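# Bag three colored balls and set the white ball in the pan

## Task

Get the orange, blue and green balls completely into the bag, in the space between its two layers; each ball left out lowers the result. The attempt fails if any corner of the bag's opening hangs far past the table edge. Balls only count if, at the end, the white ball sits in the upright pan standing on the bare table, and the bag lies wholly on the table, with no part of it past the edge or inside the pan. A ball that is still gripped, or still touched by closely fitting jaws, is not counted. A ball is also not counted if it drops more than about a fingernail's width when a lifted lip of the bag is lowered. Anything that stays in place only because the robot is holding it at the end is not counted.

## Robot and tools

Robot: two arms, left_arm and right_arm, each with six joints and a parallel gripper. The names are labels only, not image sides. left_arm sits on the +y side.

World frame: shared by both arms. The origin is on the table surface midway between the arms, +x points out across the table, +z points up. Gripper poses in results are end_effector_position (metres) and end_effector_quat_wxyz in this frame. These printed positions can be off, more so when an arm is stretched far. The gripper's fingers point along its own +z and close along its own y. The reported point lies between the finger pads, roughly 1 cm short of the tips.

Joint order. Every row and every per-joint list uses this order per arm: wrist pitch, shoulder, waist, wrist roll, wrist yaw, elbow. Ignore any other naming order. Stated ranges (rad): waist -2.618 to 3.054, shoulder 0.000 to 3.142, elbow 0.000 to 3.142, wrist pitch -1.571 to 1.571, wrist yaw -1.571 to 1.571, wrist roll -2.094 to 2.094. True ends can differ by up to 0.036 rad either way. A target more than 0.036 rad beyond a stated end, and farther out than the joint's last reported angle, gets the call refused. Targets past the real end are clipped there, and the result may say "joint sent to its limit"; absence of that line does not prove more travel exists.

The row. Every moving command uses one row of 14 numbers even if one arm is idle: left_arm's 6 joint angles then its opening, then right_arm's 6 angles then its opening. Joint values are absolute target angles in radians (not offsets), in joint space, as printed under Joint positions. Opening runs from -1 (closed) to +1 (fully open). An optional 12 further numbers (0 to 1) scale each joint's position gain: left_arm's 6 then right_arm's 6, same joint order; they persist until changed.

Tools:
- execute_actions(actions): a list of actions; each action is a list of up to 15 rows, each row lasting one 1/30 s control step; a short action repeats its final row to fill 15 steps. An empty list just reports state and images.
- move(target, speed, blocking): target is one row as above; every joint travels toward it, all finishing together, so grippers arc. Path length is clamped to 0.5 to 10 s (cut short at 10 s). speed is the peak rate in rad/s of the joint with the longest travel, 0.01 to 2, default 0.5. Finger openings are sent at the start. There is no collision avoidance, including between arms. Faster moves and targets pushed further past a contact hit or press harder. blocking=false returns after 0.5 s while motion continues; then only wait or stop are accepted until a result shows the move ended. The result adds a "move:" line: ending (done, off_target, moving, held, fault), limits=held or limits=none, and each arm's joint farthest from target.
- wait(seconds): 0 to 10; arms keep their last command; a running move carries on.
- stop(): brakes a running move; needs stopping room; fingers keep moving.
- zoom_image(camera, region): region [x0, y0, x1, y1] in pixels of that camera's latest image, at most 504 by 504.
- finished_scene(scene): ends the scene permanently; scene is 1 or omitted.

Motion limits. Each step, a joint's target is kept within a lead of its measured angle: 0.202 rad waist, 0.258 shoulder, 0.238 elbow, 0.573 wrist pitch, 0.522 wrist yaw and roll. If targets would move a gripper over 70 mm from where it is, all of that arm's targets are pulled back. So large motions need several actions; an unfinished motion may stall, so resend the remainder. To freeze a joint, resend its "Joint targets" value.

Results contain: the state line per arm; Joint positions and Joint velocities (per arm, the six joints then finger-pad gap in m, 0.094 when open); Joint targets (what joints are being driven to now); grip_measured (opening on the command scale, each gripper off by up to about 1 mm); joint torques (raw drive output with offsets and noise); step readings with HELD markers where a row was held back; "joint command not followed" when a clearance check altered targets; FAULT or MOTOR HOT lines; images from cam_head_left, cam_head_right, cam_high, cam_left_wrist, cam_right_wrist, all 504x504. Camera intrinsics and world-to-camera transforms were supplied and may be a few degrees or millimetres off; wrist camera poses follow reported joints.

Gripping: command an opening about 0.03 under grip_measured for a firm hold, less for a gentle one. Pad force tops out near 50 to 62 N, lower on thin parts, with a possible spike at first contact.

Avoid: dropping or knocking anything off the table (fails the task), letting the bag or its mouth corners hang over the edge, arms colliding or pressing each other, slams and hard shoves. Holding loads heats motors: a warning at 75 °C, a 10 s arm stop at 90 °C, and at 100 °C the arm goes limp and falls. The simulation keeps running while you compose replies, holding the last command. Occasional outside tugs on held parts or pushes on loose items may occur. Before finishing, release everything and move the jaws clear so nothing relies on the robot.

Each tool is called after "Call:" as a command line: name --argument value for each argument, lists and objects as JSON in quotes; but a table of rows of numbers goes row by row, as --pt "numbers of a row", without its own name.

## Session

Call:
execute_actions --actions '[]'

Scene clock: 0.00 s.
left_arm: end_effector_position=(+0.3974, +0.3532, +0.3980) grip_measured=+1.000 end_effector_quat_wxyz=(+0.699, -0.035, +0.714, +0.032) | right_arm: end_effector_position=(+0.3423, -0.3094, +0.3997) grip_measured=+1.000 end_effector_quat_wxyz=(+0.700, +0.020, +0.714, -0.018)
Joint names: [wrist pitch, shoulder, waist, wrist roll, wrist yaw, elbow]
Joint positions: left_arm=[-0.005  1.047  0.016 -0.003  0.014  1.031  0.094] | right_arm=[-0.005  1.054 -0.007  0.002  0.006  1.04   0.094]
Joint velocities: left_arm=[-0.007  0.007 -0.002  0.007  0.037 -0.002  0.   ] | right_arm=[-0.037 -0.002 -0.007 -0.022  0.066  0.002  0.   ]
Joint torques (N m, as the arm reports them, + toward a larger angle): no reading
Motor temperatures (°C, as the motors report them): left_arm=[25 25 28 28 27 24] | right_arm=[24 25 26 26 26 28]
Joint targets: left_arm=[-0.007 1.041 0.016 -0.004 0.014 1.039] | right_arm=[0.002 1.047 -0.007 0.001 0.006 1.053]
Joint stiffness scale: left_arm=[1. 1. 1. 1. 1. 1.] | right_arm=[1. 1. 1. 1. 1. 1.]

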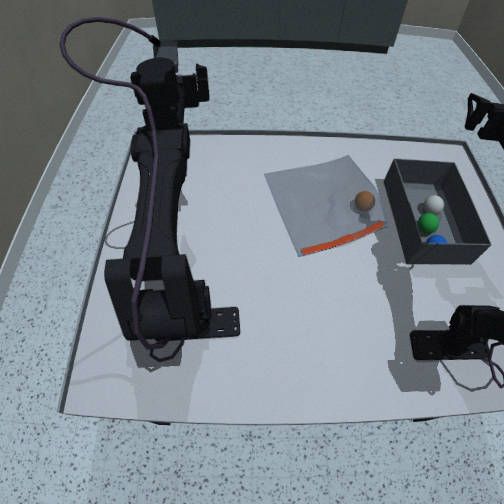

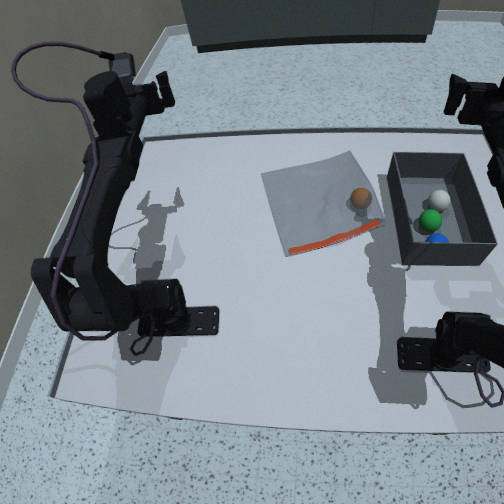

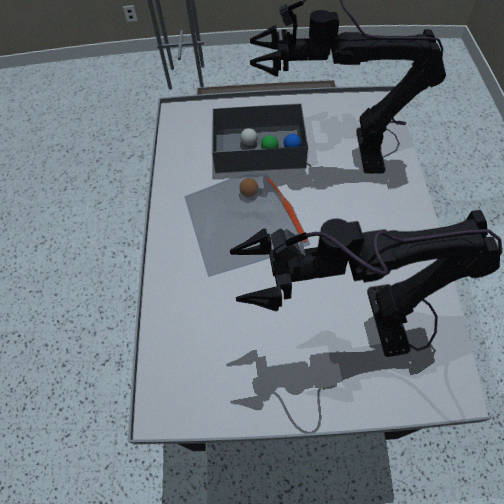

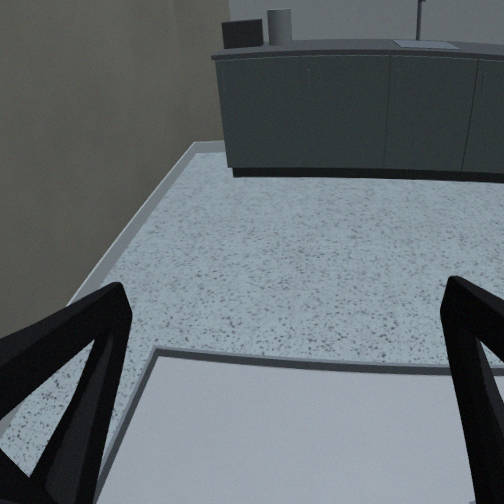

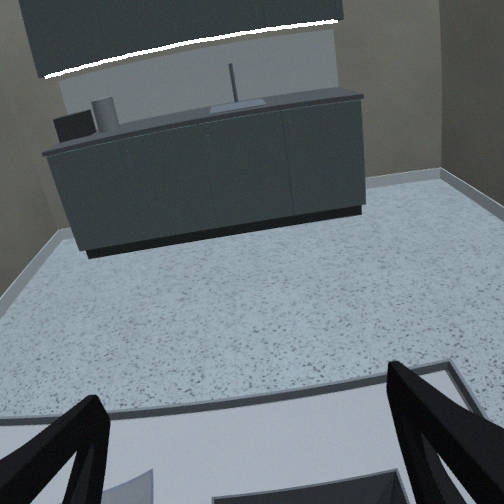

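Call:
zoom_image --camera "cam_head_right" --region '[250, 130, 504, 290]'

Call:
zoom_image --camera "cam_high" --region '[170, 90, 330, 290]'

Region (250, 130, 504, 290) of cam_head_right's 504x504 image, scaled by 1.984, with more detail than that image has; it fills the top 317 rows of this view, and the rest is white.

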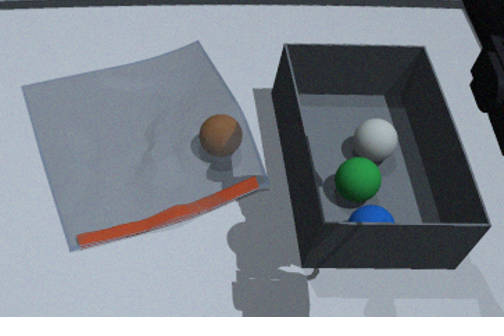

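Region (170, 90, 330, 290) of cam_high's 504x504 image, scaled by 2.520, with more detail than that image has; it fills the left 403 columns of this view, and the rest is white.

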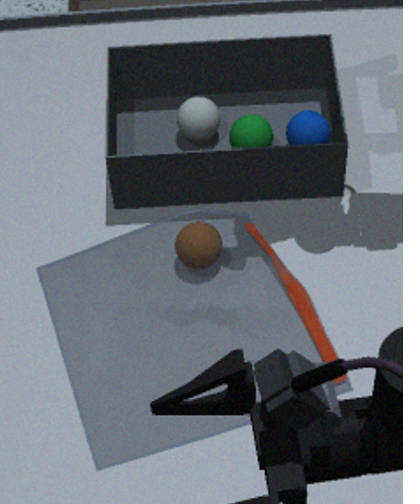

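Call:
move --target '[-1.0,1.3,-0.5,0,0,1.0,1, -1.0,1.3,0.3,0,0,1.0,1]' --speed 0.8

Scene clock: 21.53 s.
left_arm: end_effector_position=(+0.2690, +0.2075, +0.1225) grip_measured=+1.000 end_effector_quat_wxyz=(+0.145, +0.194, +0.970, -0.032) | right_arm: end_effector_position=(+0.2223, -0.2240, +0.1229) grip_measured=+1.000 end_effector_quat_wxyz=(+0.144, -0.121, +0.982, +0.016)
Joint names: [wrist pitch, shoulder, waist, wrist roll, wrist yaw, elbow]
Joint positions: left_arm=[-0.983  1.297 -0.49  -0.003  0.006  1.006  0.094] | right_arm=[-0.994  1.299  0.289  0.002  0.005  1.012  0.094]
Joint velocities: left_arm=[-0.022 -0.002 -0.002  0.051 -0.066 -0.002  0.   ] | right_arm=[-0.051 -0.007 -0.002  0.095 -0.007  0.007  0.   ]
Joint torques (N m, as the arm reports them, + toward a larger angle): left_arm=[ 0.59 -4.74 -0.66  0.03 -0.04  5.39] | right_arm=[ 1.27 -3.19  0.8  -0.05 -0.05  4.65]
Motor temperatures (°C, as the motors report them): left_arm=[28 26 28 28 27 26] | right_arm=[28 25 26 26 26 29]
Joint targets: left_arm=[-1.000 1.300 -0.500 0.000 0.000 1.000] | right_arm=[-1.000 1.300 0.300 -0.000 -0.000 1.000]
Joint stiffness scale: left_arm=[1. 1. 1. 1. 1. 1.] | right_arm=[1. 1. 1. 1. 1. 1.]
move: done; limits=none; left_arm: farthest joint: the wrist pitch, 0.017 radians from its target (0.995 radians at the start); right_arm: farthest joint: the elbow, 0.012 radians from its target (0.040 radians at the start)
camera_calibration (this result's frames):
cam_left_wrist: T_world_to_cam=[[-0.423148, -0.901369, -0.0920848, 0.315535], [-0.87, 0.375816, 0.319159, 0.133595], [-0.253073, 0.215165, -0.943217, 0.245466], [0, 0, 0, 1]] pos_world=[0.311867, 0.18139, 0.217946]
cam_right_wrist: T_world_to_cam=[[0.0959892, -0.995228, -0.0175479, -0.244147], [-0.980533, -0.0975763, 0.170396, 0.230466], [-0.171295, 0.000850109, -0.985219, 0.275022], [0, 0, 0, 1]] pos_world=[0.296525, -0.220728, 0.227402]

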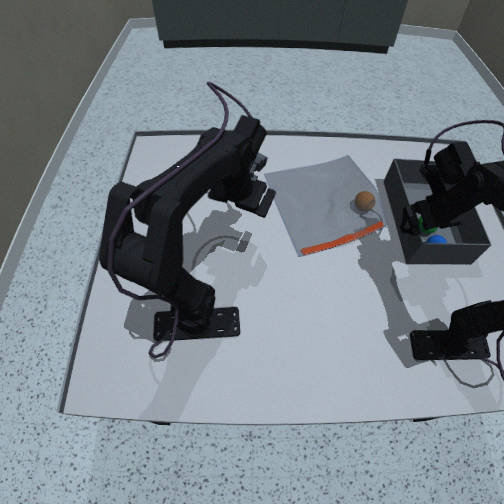

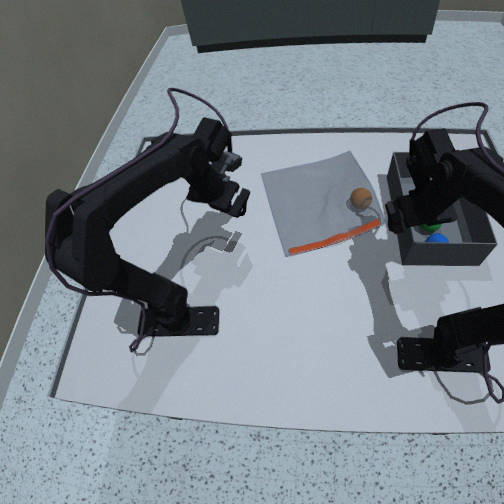

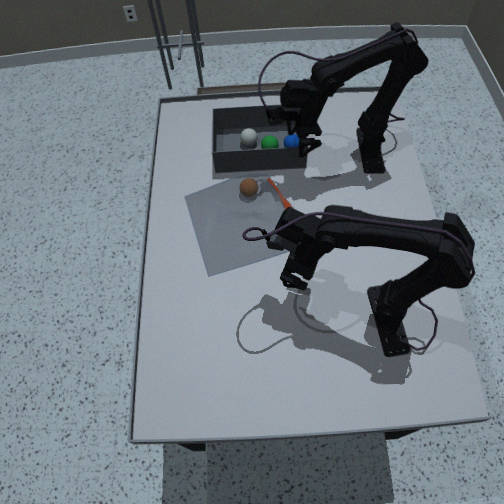

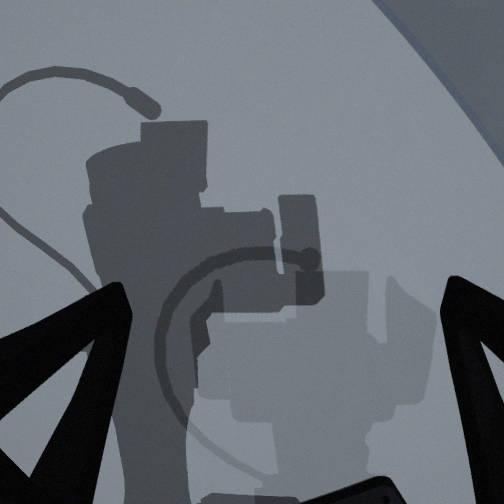

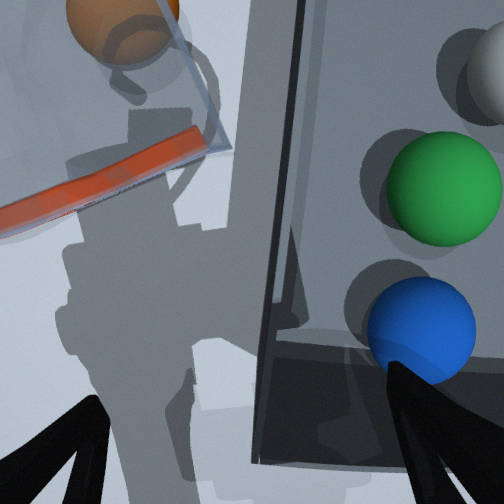

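Call:
zoom_image --camera "cam_right_wrist" --region '[0, 0, 260, 260]'

Call:
zoom_image --camera "cam_head_left" --region '[280, 180, 400, 270]'

Region (0, 0, 260, 260) of cam_right_wrist's 504x504 image, scaled by 1.938, with more detail than that image has.

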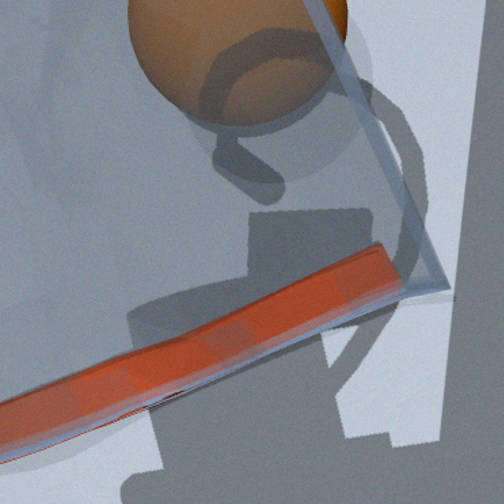

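Region (280, 180, 400, 270) of cam_head_left's 504x504 image, scaled by 4.200, with more detail than that image has; it fills the top 378 rows of this view, and the rest is white.

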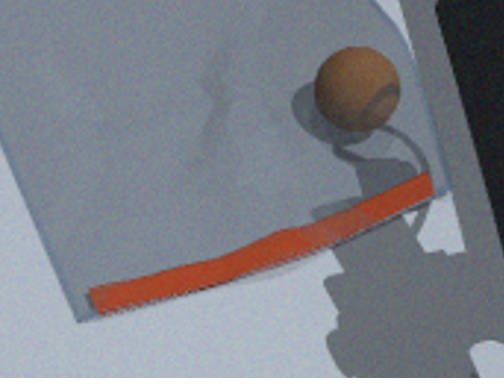

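Call:
move --target '[-1.447,2.278,-1.057,0.2,0,2.154,0, 0.1,0.3,0.7,0,0,0.1,1]' --speed 0.7

Scene clock: 70.13 s.
left_arm: end_effector_position=(+0.2679, -0.0485, +0.0909) grip_measured=+0.003 end_effector_quat_wxyz=(-0.008, +0.546, +0.838, +0.002) | right_arm: end_effector_position=(+0.1725, -0.1293, +0.1792) grip_measured=+1.000 end_effector_quat_wxyz=(+0.628, -0.236, +0.711, +0.209)
Joint names: [wrist pitch, shoulder, waist, wrist roll, wrist yaw, elbow]
Joint positions: left_arm=[-1.43   2.285 -1.058  0.19   0.003  2.129  0.047] | right_arm=[0.082 0.317 0.687 0.002 0.005 0.112 0.094]
Joint velocities: left_arm=[-0.037  0.012  0.002 -0.022  0.051  0.007 -0.   ] | right_arm=[ 0.066  0.002 -0.007 -0.007 -0.066  0.012  0.   ]
Joint torques (N m, as the arm reports them, + toward a larger angle): left_arm=[  0.03 -14.3    0.1    0.1   -0.01   7.31] | right_arm=[ 2.72 -0.03  0.87 -0.05 -0.05  5.41]
Motor temperatures (°C, as the motors report them): left_arm=[26 26 28 28 27 26] | right_arm=[26 25 26 26 26 29]
Joint targets: left_arm=[-1.447 2.278 -1.057 0.200 0.000 2.154] | right_arm=[0.100 0.300 0.700 0.000 0.000 0.100]
Joint stiffness scale: left_arm=[1. 1. 1. 1. 1. 1.] | right_arm=[1. 1. 1. 1. 1. 1.]
move: off_target (left_arm); limits=none; left_arm: farthest joint: the elbow, 0.025 radians from its target (1.148 radians at the start); right_arm: farthest joint: the wrist pitch, 0.018 radians from its target (1.094 radians at the start)
camera_calibration (this result's frames):
cam_left_wrist: T_world_to_cam=[[-0.938987, -0.335689, -0.0749456, 0.245522], [-0.31227, 0.740661, 0.594903, 0.0821706], [-0.144193, 0.582009, -0.800296, 0.246041], [0, 0, 0, 1]] pos_world=[0.291679, -0.121639, 0.166423]
cam_right_wrist: T_world_to_cam=[[0.559735, -0.815822, -0.145364, -0.178026], [-0.524936, -0.213343, -0.82397, 0.265919], [0.641201, 0.537512, -0.54767, 0.172701], [0, 0, 0, 1]] pos_world=[0.128502, -0.181334, 0.287814]

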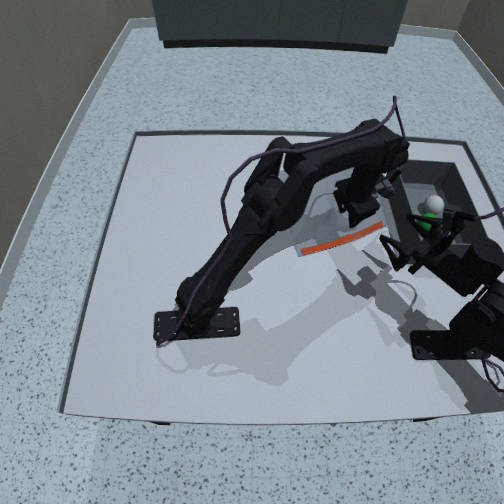

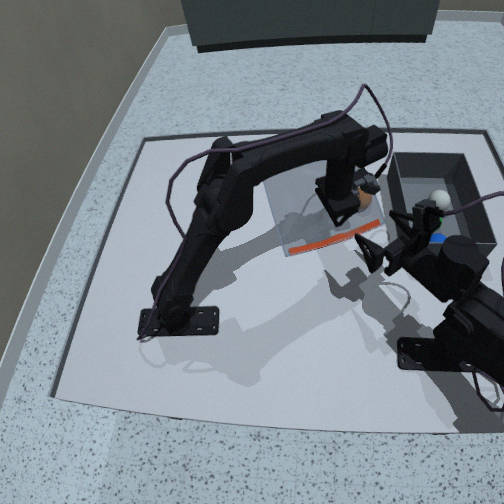

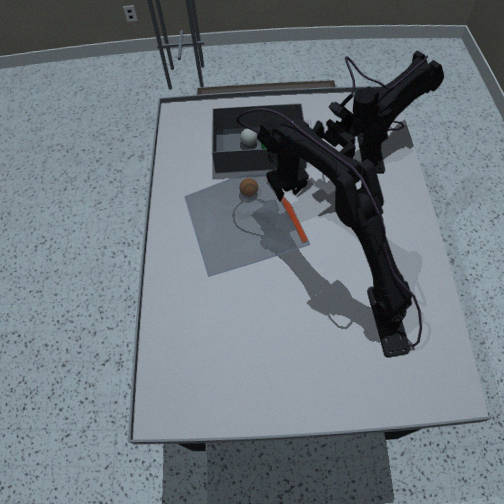

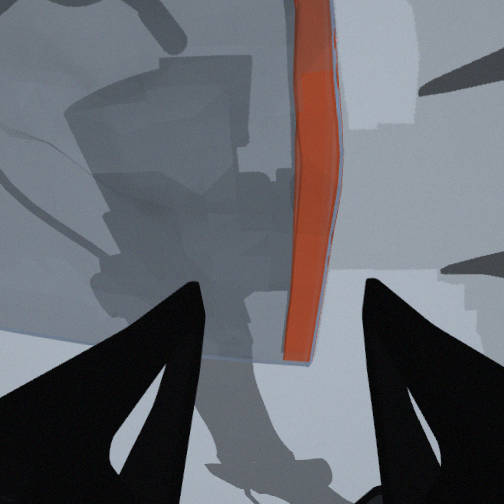

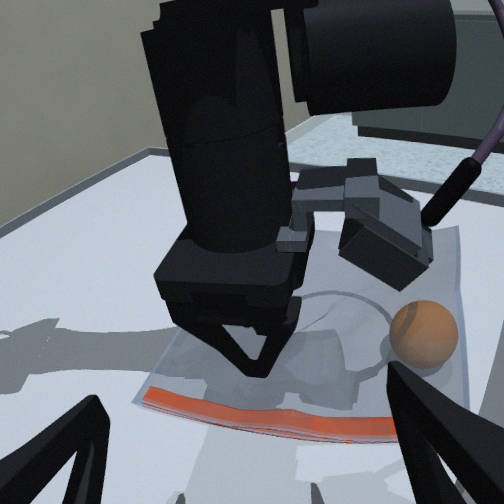

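Call:
zoom_image --camera "cam_right_wrist" --region '[120, 360, 420, 470]'

Call:
zoom_image --camera "cam_left_wrist" --region '[240, 0, 400, 380]'

Region (120, 360, 420, 470) of cam_right_wrist's 504x504 image, scaled by 1.680, with more detail than that image has; it fills the top 185 rows of this view, and the rest is white.

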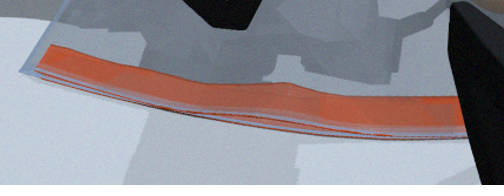

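Region (240, 0, 400, 380) of cam_left_wrist's 504x504 image, scaled by 1.326, with more detail than that image has; it fills the left 212 columns of this view, and the rest is white.

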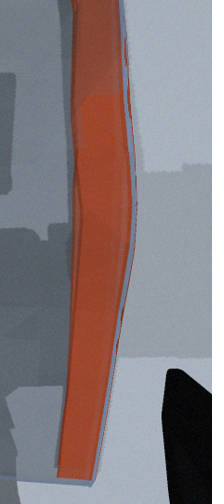

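Call:
move --target '[-1.194,2.2566,-1.103,-1.41,0,1.879,-0.15, -0.1,0.3,0.7,0,0,0.1,1]' --speed 1.0

Scene clock: 86.27 s.
left_arm: end_effector_position=(+0.2524, -0.0517, +0.0309) grip_measured=-0.147 end_effector_quat_wxyz=(-0.007, -0.199, +0.980, +0.014) | right_arm: end_effector_position=(+0.1650, -0.1350, +0.1360) grip_measured=+1.000 end_effector_quat_wxyz=(+0.563, -0.254, +0.764, +0.187)
Joint names: [wrist pitch, shoulder, waist, wrist roll, wrist yaw, elbow]
Joint positions: left_arm=[-1.207  2.285 -1.092 -1.4    0.003  1.89   0.04 ] | right_arm=[-0.096  0.317  0.687  0.002  0.005  0.112  0.094]
Joint velocities: left_arm=[ 0.022  0.002 -0.002  0.051  0.007  0.017  0.001] | right_arm=[-0.007  0.002 -0.012  0.037  0.007 -0.022  0.   ]
Joint torques (N m, as the arm reports them, + toward a larger angle): left_arm=[  0.25 -16.24  -0.74  -0.13  -0.01   4.56] | right_arm=[ 2.46 -0.01  0.89 -0.05 -0.06  5.4 ]
Motor temperatures (°C, as the motors report them): left_arm=[26 29 28 28 27 26] | right_arm=[29 25 26 26 26 29]
Joint targets: left_arm=[-1.194 2.257 -1.103 -1.410 0.000 1.879] | right_arm=[-0.100 0.300 0.700 0.000 -0.000 0.100]
Joint stiffness scale: left_arm=[1. 1. 1. 1. 1. 1.] | right_arm=[1. 1. 1. 1. 1. 1.]
move: off_target (left_arm); limits=none; left_arm: farthest joint: the shoulder, 0.028 radians from its target (0.028 radians at the start); right_arm: farthest joint: the shoulder, 0.017 radians from its target (0.017 radians at the start)
camera_calibration (this result's frames):
cam_left_wrist: T_world_to_cam=[[0.321209, -0.940496, -0.11087, -0.122913], [-0.740421, -0.322402, 0.589774, 0.168654], [-0.590425, -0.10735, -0.799921, 0.274679], [0, 0, 0, 1]] pos_world=[0.326533, -0.0317379, 0.106627]
cam_right_wrist: T_world_to_cam=[[0.539736, -0.830913, -0.135159, -0.184852], [-0.634573, -0.296074, -0.713903, 0.217127], [0.553174, 0.471087, -0.687077, 0.181366], [0, 0, 0, 1]] pos_world=[0.137227, -0.17475, 0.254635]

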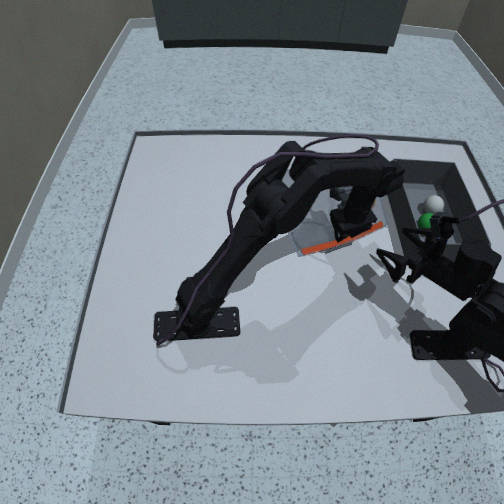

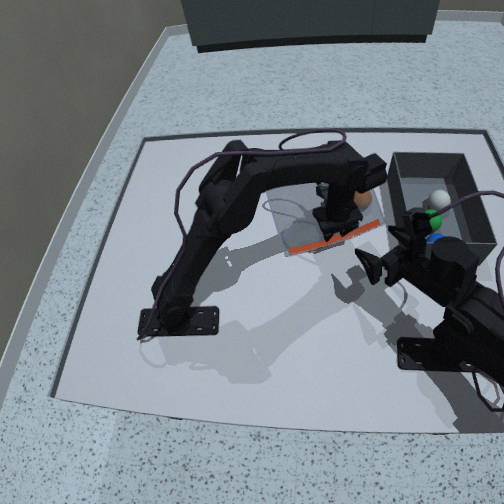

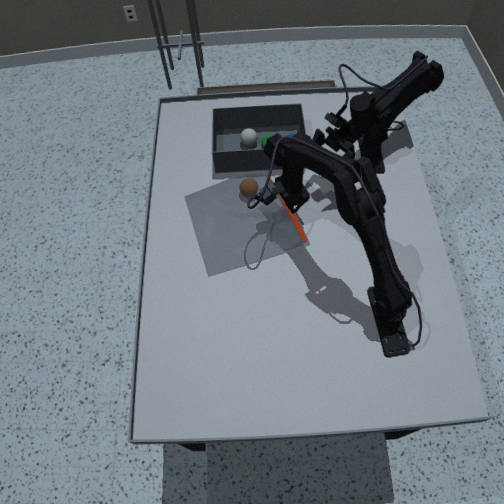

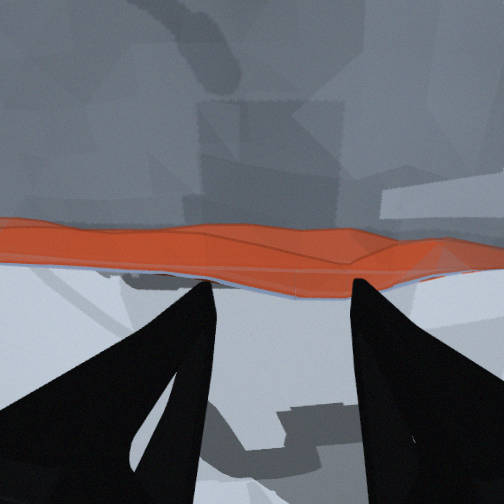

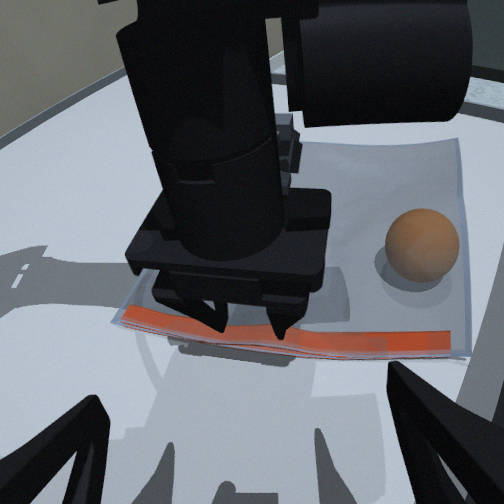

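Call:
move --target '[-1.175,2.296,-1.11,-1.41,0,1.94,0.1, -0.1,0.3,0.7,0,0,0.1,1]' --speed 0.2

Scene clock: 94.67 s.
left_arm: end_effector_position=(+0.2557, -0.0630, +0.0338) grip_measured=+0.097 end_effector_quat_wxyz=(-0.000, -0.196, +0.981, -0.003) | right_arm: end_effector_position=(+0.1650, -0.1350, +0.1360) grip_measured=+1.000 end_effector_quat_wxyz=(+0.563, -0.254, +0.764, +0.187)
Joint names: [wrist pitch, shoulder, waist, wrist roll, wrist yaw, elbow]
Joint positions: left_arm=[-1.188  2.293 -1.099 -1.4    0.003  1.915  0.052] | right_arm=[-0.096  0.317  0.687  0.002  0.005  0.112  0.094]
Joint velocities: left_arm=[-0.022 -0.002  0.007 -0.095  0.007  0.007 -0.   ] | right_arm=[-0.037  0.007 -0.017  0.007  0.081  0.007  0.   ]
Joint torques (N m, as the arm reports them, + toward a larger angle): left_arm=[  0.31 -13.58  -0.64  -0.14  -0.01   7.33] | right_arm=[ 2.46 -0.02  0.89 -0.05 -0.06  5.4 ]
Motor temperatures (°C, as the motors report them): left_arm=[26 30 28 28 27 26] | right_arm=[30 25 26 26 26 30]
Joint targets: left_arm=[-1.175 2.296 -1.110 -1.410 -0.000 1.940] | right_arm=[-0.100 0.300 0.700 0.000 0.000 0.100]
Joint stiffness scale: left_arm=[1. 1. 1. 1. 1. 1.] | right_arm=[1. 1. 1. 1. 1. 1.]
move: off_target (left_arm); limits=none; left_arm: farthest joint: the elbow, 0.025 radians from its target (0.050 radians at the start); right_arm: farthest joint: the shoulder, 0.017 radians from its target (0.017 radians at the start)
camera_calibration (this result's frames):
cam_left_wrist: T_world_to_cam=[[0.316554, -0.945538, -0.0758444, -0.134557], [-0.754009, -0.299333, 0.584697, 0.170809], [-0.575556, -0.127901, -0.807698, 0.272828], [0, 0, 0, 1]] pos_world=[0.328414, -0.041205, 0.110286]
cam_right_wrist: T_world_to_cam=[[0.539736, -0.830913, -0.135159, -0.184852], [-0.634573, -0.296074, -0.713903, 0.217127], [0.553174, 0.471087, -0.687077, 0.181366], [0, 0, 0, 1]] pos_world=[0.137227, -0.17475, 0.254635]

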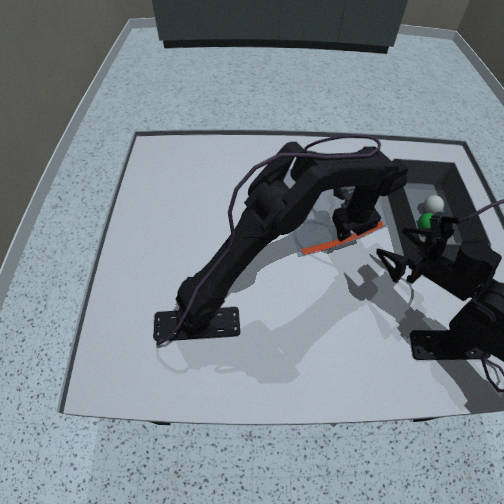

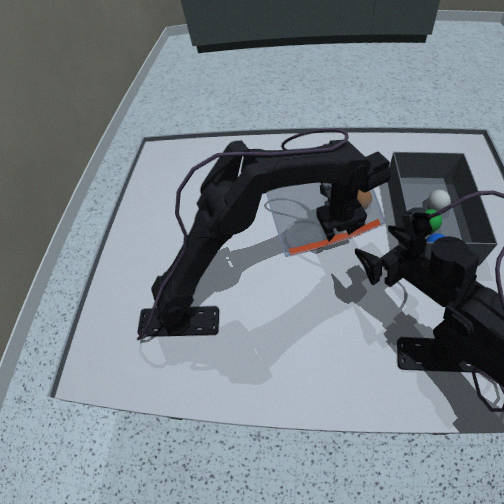

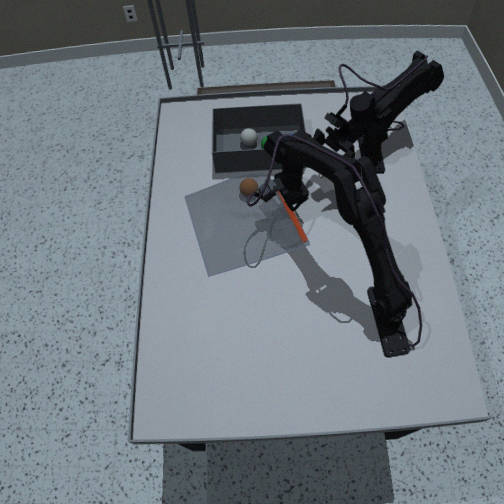

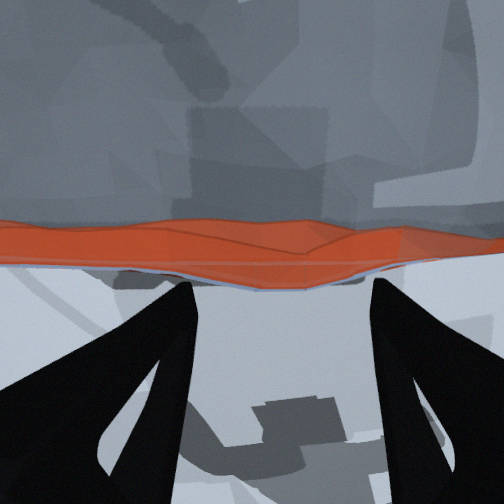

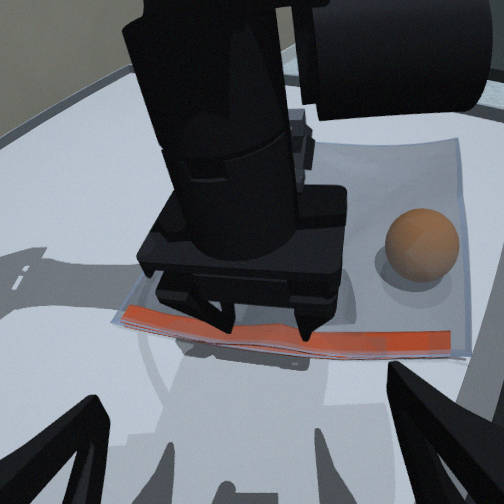

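Call:
move --target '[-1.16,2.34,-1.11,-1.41,0,1.94,0.1, -0.1,0.3,0.7,0,0,0.1,1]' --speed 0.05

Scene clock: 99.13 s.
left_arm: end_effector_position=(+0.2553, -0.0625, +0.0143) grip_measured=+0.097 end_effector_quat_wxyz=(-0.006, -0.196, +0.981, +0.011) | right_arm: end_effector_position=(+0.1650, -0.1350, +0.1360) grip_measured=+1.000 end_effector_quat_wxyz=(+0.563, -0.254, +0.764, +0.187)
Joint names: [wrist pitch, shoulder, waist, wrist roll, wrist yaw, elbow]
Joint positions: left_arm=[-1.173  2.339 -1.099 -1.4    0.003  1.915  0.052] | right_arm=[-0.096  0.317  0.687  0.002  0.005  0.112  0.094]
Joint velocities: left_arm=[ 0.022 -0.012 -0.002 -0.066  0.022  0.007  0.   ] | right_arm=[-0.007  0.007 -0.007 -0.007 -0.022  0.007  0.   ]
Joint torques (N m, as the arm reports them, + toward a larger angle): left_arm=[  0.29 -13.93  -0.71  -0.12  -0.02   7.33] | right_arm=[ 2.46 -0.01  0.88 -0.05 -0.05  5.39]
Motor temperatures (°C, as the motors report them): left_arm=[26 31 28 28 27 26] | right_arm=[30 25 26 26 26 30]
Joint targets: left_arm=[-1.160 2.340 -1.110 -1.410 -0.000 1.940] | right_arm=[-0.100 0.300 0.700 -0.000 0.000 0.100]
Joint stiffness scale: left_arm=[1. 1. 1. 1. 1. 1.] | right_arm=[1. 1. 1. 1. 1. 1.]
move: off_target (left_arm); limits=none; left_arm: farthest joint: the elbow, 0.025 radians from its target (0.025 radians at the start); right_arm: farthest joint: the shoulder, 0.017 radians from its target (0.017 radians at the start)
camera_calibration (this result's frames):
cam_left_wrist: T_world_to_cam=[[0.315054, -0.943167, -0.105723, -0.13446], [-0.744312, -0.314658, 0.589059, 0.178623], [-0.588847, -0.106895, -0.801144, 0.261557], [0, 0, 0, 1]] pos_world=[0.329331, -0.0426535, 0.0901097]
cam_right_wrist: T_world_to_cam=[[0.539736, -0.830913, -0.135159, -0.184852], [-0.634573, -0.296074, -0.713903, 0.217127], [0.553174, 0.471087, -0.687077, 0.181366], [0, 0, 0, 1]] pos_world=[0.137227, -0.17475, 0.254635]

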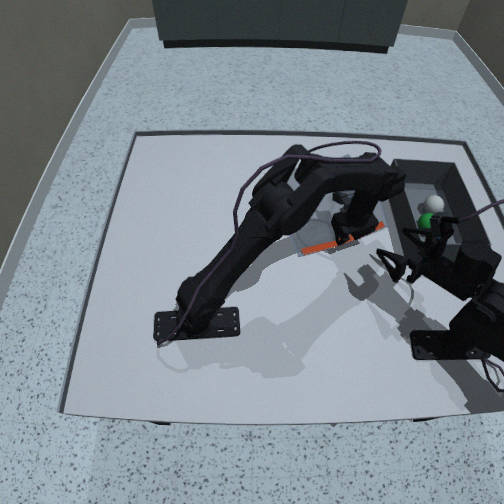

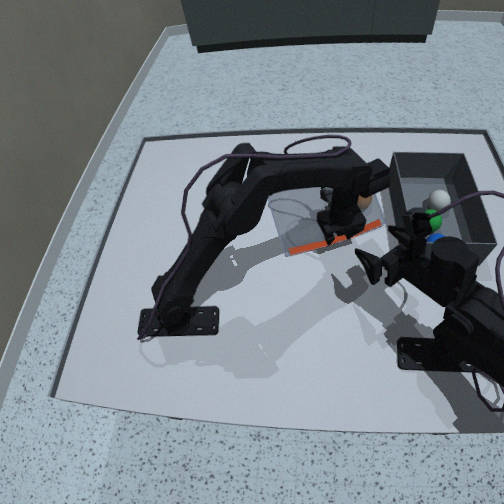

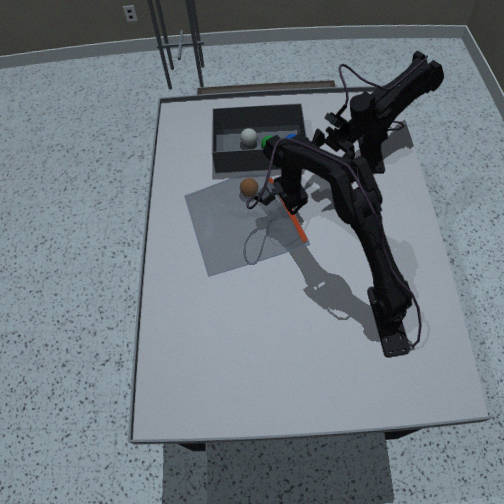

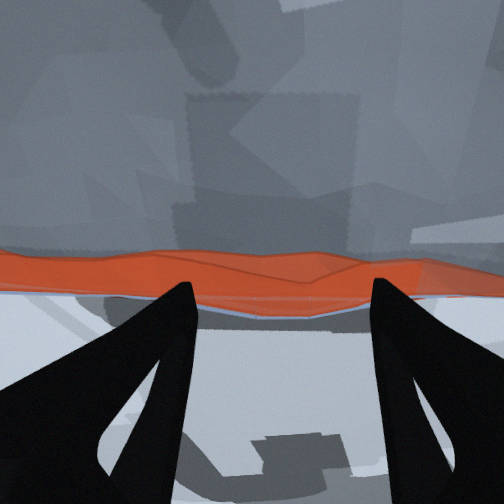

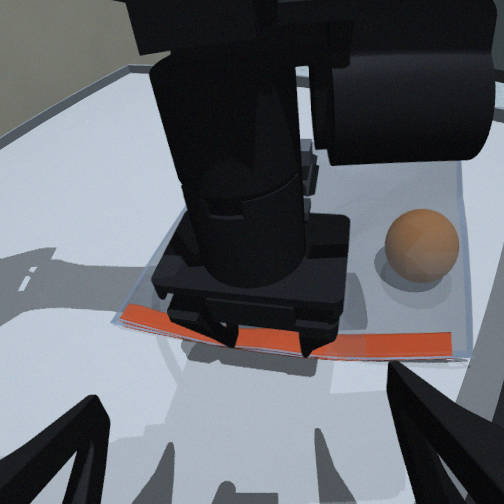

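Call:
move --target '[-1.16,2.34,-1.075,-1.41,0,1.94,0.1, -0.1,0.3,0.7,0,0,0.1,1]' --speed 0.03

Call:
move --target '[-1.16,2.355,-1.075,-1.41,0,1.94,0.1, -0.1,0.3,0.7,0,0,0.1,1]' --speed 0.02

Scene clock: 104.37 s.
left_arm: end_effector_position=(+0.2607, -0.0592, +0.0143) grip_measured=+0.097 end_effector_quat_wxyz=(-0.006, -0.203, +0.979, +0.011) | right_arm: end_effector_position=(+0.1650, -0.1350, +0.1360) grip_measured=+1.000 end_effector_quat_wxyz=(+0.563, -0.254, +0.764, +0.187)
Joint names: [wrist pitch, shoulder, waist, wrist roll, wrist yaw, elbow]
Joint positions: left_arm=[-1.172  2.339 -1.085 -1.4    0.003  1.915  0.052] | right_arm=[-0.096  0.317  0.687  0.002  0.005  0.112  0.094]
Joint velocities: left_arm=[-0.037 -0.007  0.002 -0.051 -0.007  0.002 -0.   ] | right_arm=[ 0.022  0.002 -0.017 -0.007  0.037  0.012  0.   ]
Joint torques (N m, as the arm reports them, + toward a larger angle): left_arm=[  0.26 -13.97   0.74  -0.13  -0.02   7.23] | right_arm=[ 2.45 -0.01  0.88 -0.05 -0.05  5.39]
Motor temperatures (°C, as the motors report them): left_arm=[26 31 28 28 27 26] | right_arm=[30 25 26 26 26 30]
Joint targets: left_arm=[-1.160 2.340 -1.075 -1.410 0.000 1.940] | right_arm=[-0.100 0.300 0.700 -0.000 -0.000 0.100]
Joint stiffness scale: left_arm=[1. 1. 1. 1. 1. 1.] | right_arm=[1. 1. 1. 1. 1. 1.]
move: off_target (left_arm); limits=none; left_arm: farthest joint: the elbow, 0.025 radians from its target (0.025 radians at the start); right_arm: farthest joint: the shoulder, 0.017 radians from its target (0.017 radians at the start)
camera_calibration (this result's frames):
cam_left_wrist: T_world_to_cam=[[0.328379, -0.938693, -0.104986, -0.136318], [-0.740042, -0.324756, 0.588958, 0.181943], [-0.586946, -0.115707, -0.801315, 0.264054], [0, 0, 0, 1]] pos_world=[0.334394, -0.038321, 0.0901222]
cam_right_wrist: T_world_to_cam=[[0.539736, -0.830913, -0.135159, -0.184852], [-0.634573, -0.296074, -0.713903, 0.217127], [0.553174, 0.471087, -0.687077, 0.181366], [0, 0, 0, 1]] pos_world=[0.137227, -0.17475, 0.254635]

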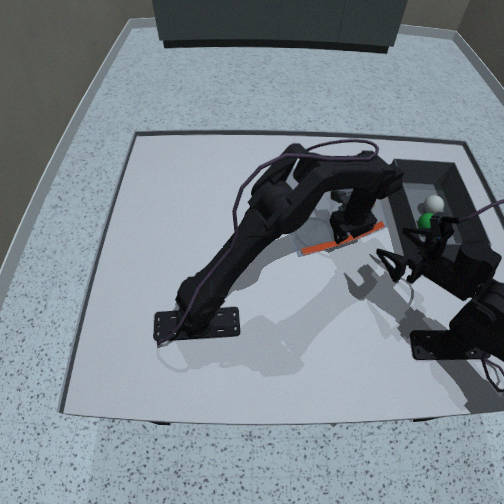

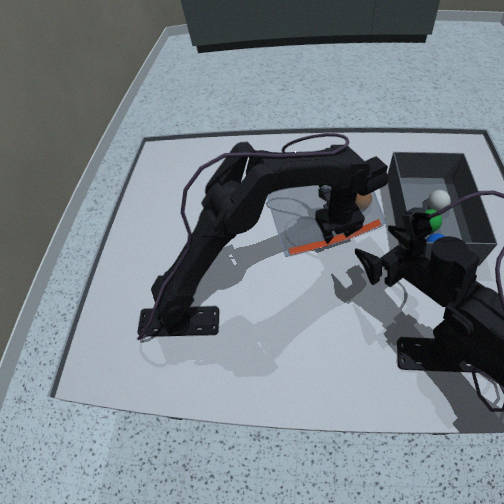

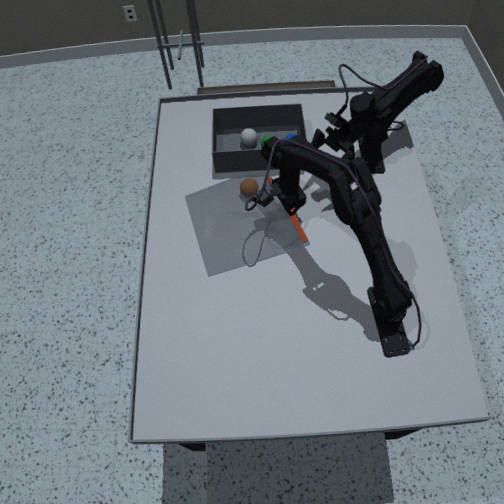

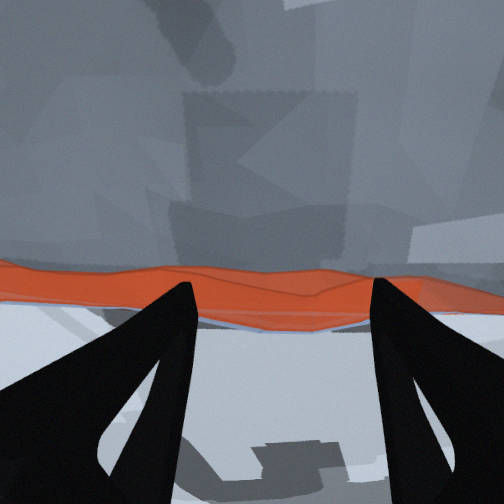

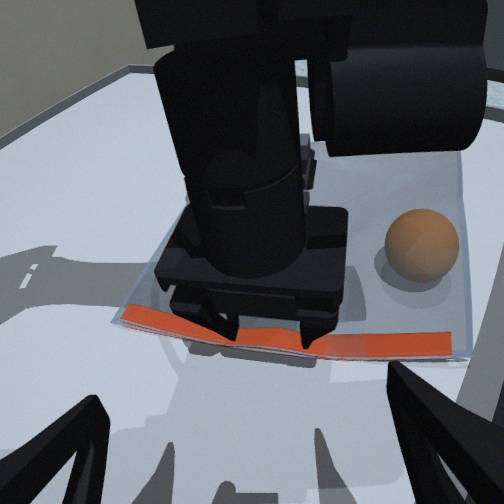

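Scene clock: 105.80 s.
left_arm: end_effector_position=(+0.2604, -0.0588, +0.0108) grip_measured=+0.097 end_effector_quat_wxyz=(-0.007, -0.203, +0.979, +0.014) | right_arm: end_effector_position=(+0.1650, -0.1350, +0.1360) grip_measured=+1.000 end_effector_quat_wxyz=(+0.563, -0.254, +0.764, +0.187)
Joint names: [wrist pitch, shoulder, waist, wrist roll, wrist yaw, elbow]
Joint positions: left_arm=[-1.171  2.347 -1.085 -1.4    0.003  1.915  0.052] | right_arm=[-0.096  0.317  0.687  0.002  0.005  0.112  0.094]
Joint velocities: left_arm=[ 0.022 -0.022  0.007 -0.11  -0.037 -0.002  0.   ] | right_arm=[-0.022 -0.002 -0.007 -0.11  -0.022  0.002  0.   ]
Joint torques (N m, as the arm reports them, + toward a larger angle): left_arm=[  0.24 -13.32   0.68  -0.14   0.     7.25] | right_arm=[ 2.46 -0.01  0.89 -0.05 -0.05  5.39]
Motor temperatures (°C, as the motors report them): left_arm=[26 31 28 28 27 26] | right_arm=[30 25 26 26 26 30]
Joint targets: left_arm=[-1.160 2.355 -1.075 -1.410 -0.000 1.940] | right_arm=[-0.100 0.300 0.700 0.000 0.000 0.100]
Joint stiffness scale: left_arm=[1. 1. 1. 1. 1. 1.] | right_arm=[1. 1. 1. 1. 1. 1.]
move: off_target (left_arm); limits=none; left_arm: farthest joint: the elbow, 0.025 radians from its target (0.025 radians at the start); right_arm: farthest joint: the shoulder, 0.017 radians from its target (0.017 radians at the start)
camera_calibration (this result's frames):
cam_left_wrist: T_world_to_cam=[[0.327972, -0.938071, -0.111614, -0.135914], [-0.73783, -0.328145, 0.589854, 0.183092], [-0.58995, -0.111104, -0.799759, 0.262229], [0, 0, 0, 1]] pos_world=[0.334369, -0.0382821, 0.086553]
cam_right_wrist: T_world_to_cam=[[0.539736, -0.830913, -0.135159, -0.184852], [-0.634573, -0.296074, -0.713903, 0.217127], [0.553174, 0.471087, -0.687077, 0.181366], [0, 0, 0, 1]] pos_world=[0.137227, -0.17475, 0.254635]

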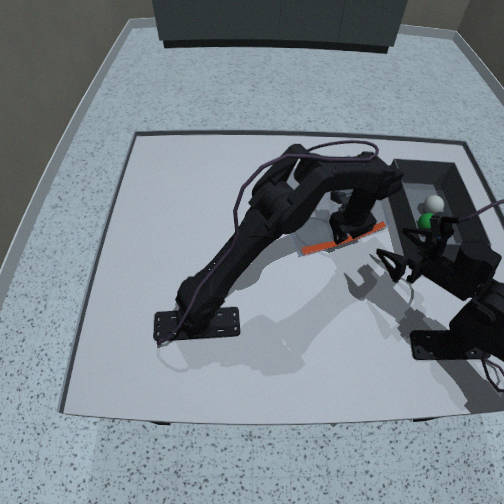

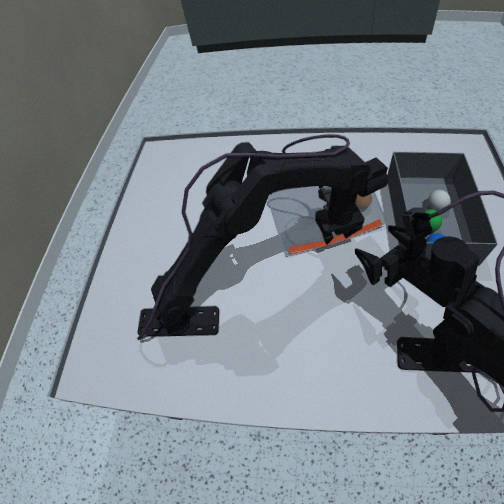

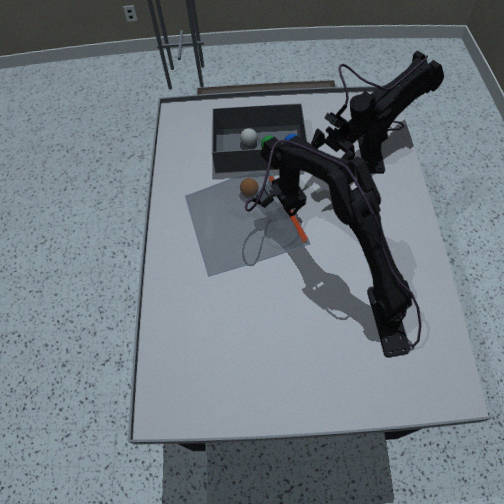

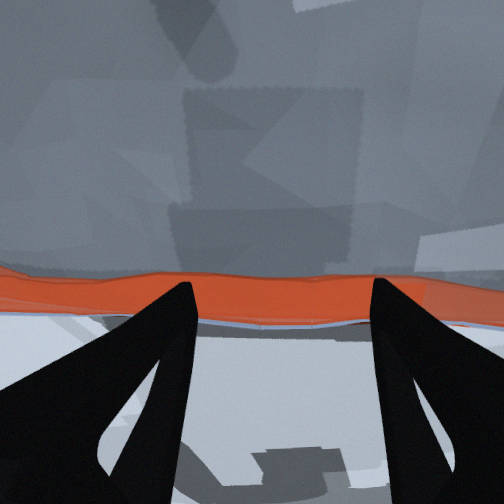

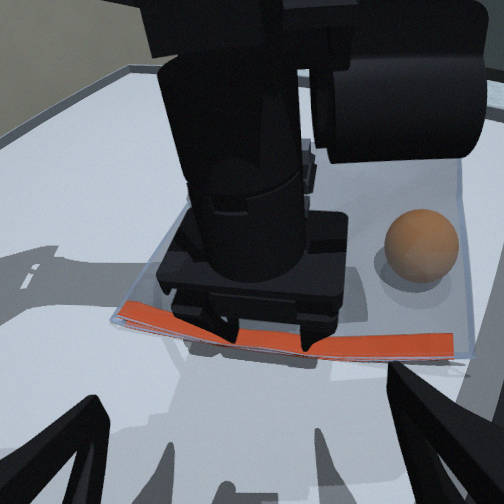

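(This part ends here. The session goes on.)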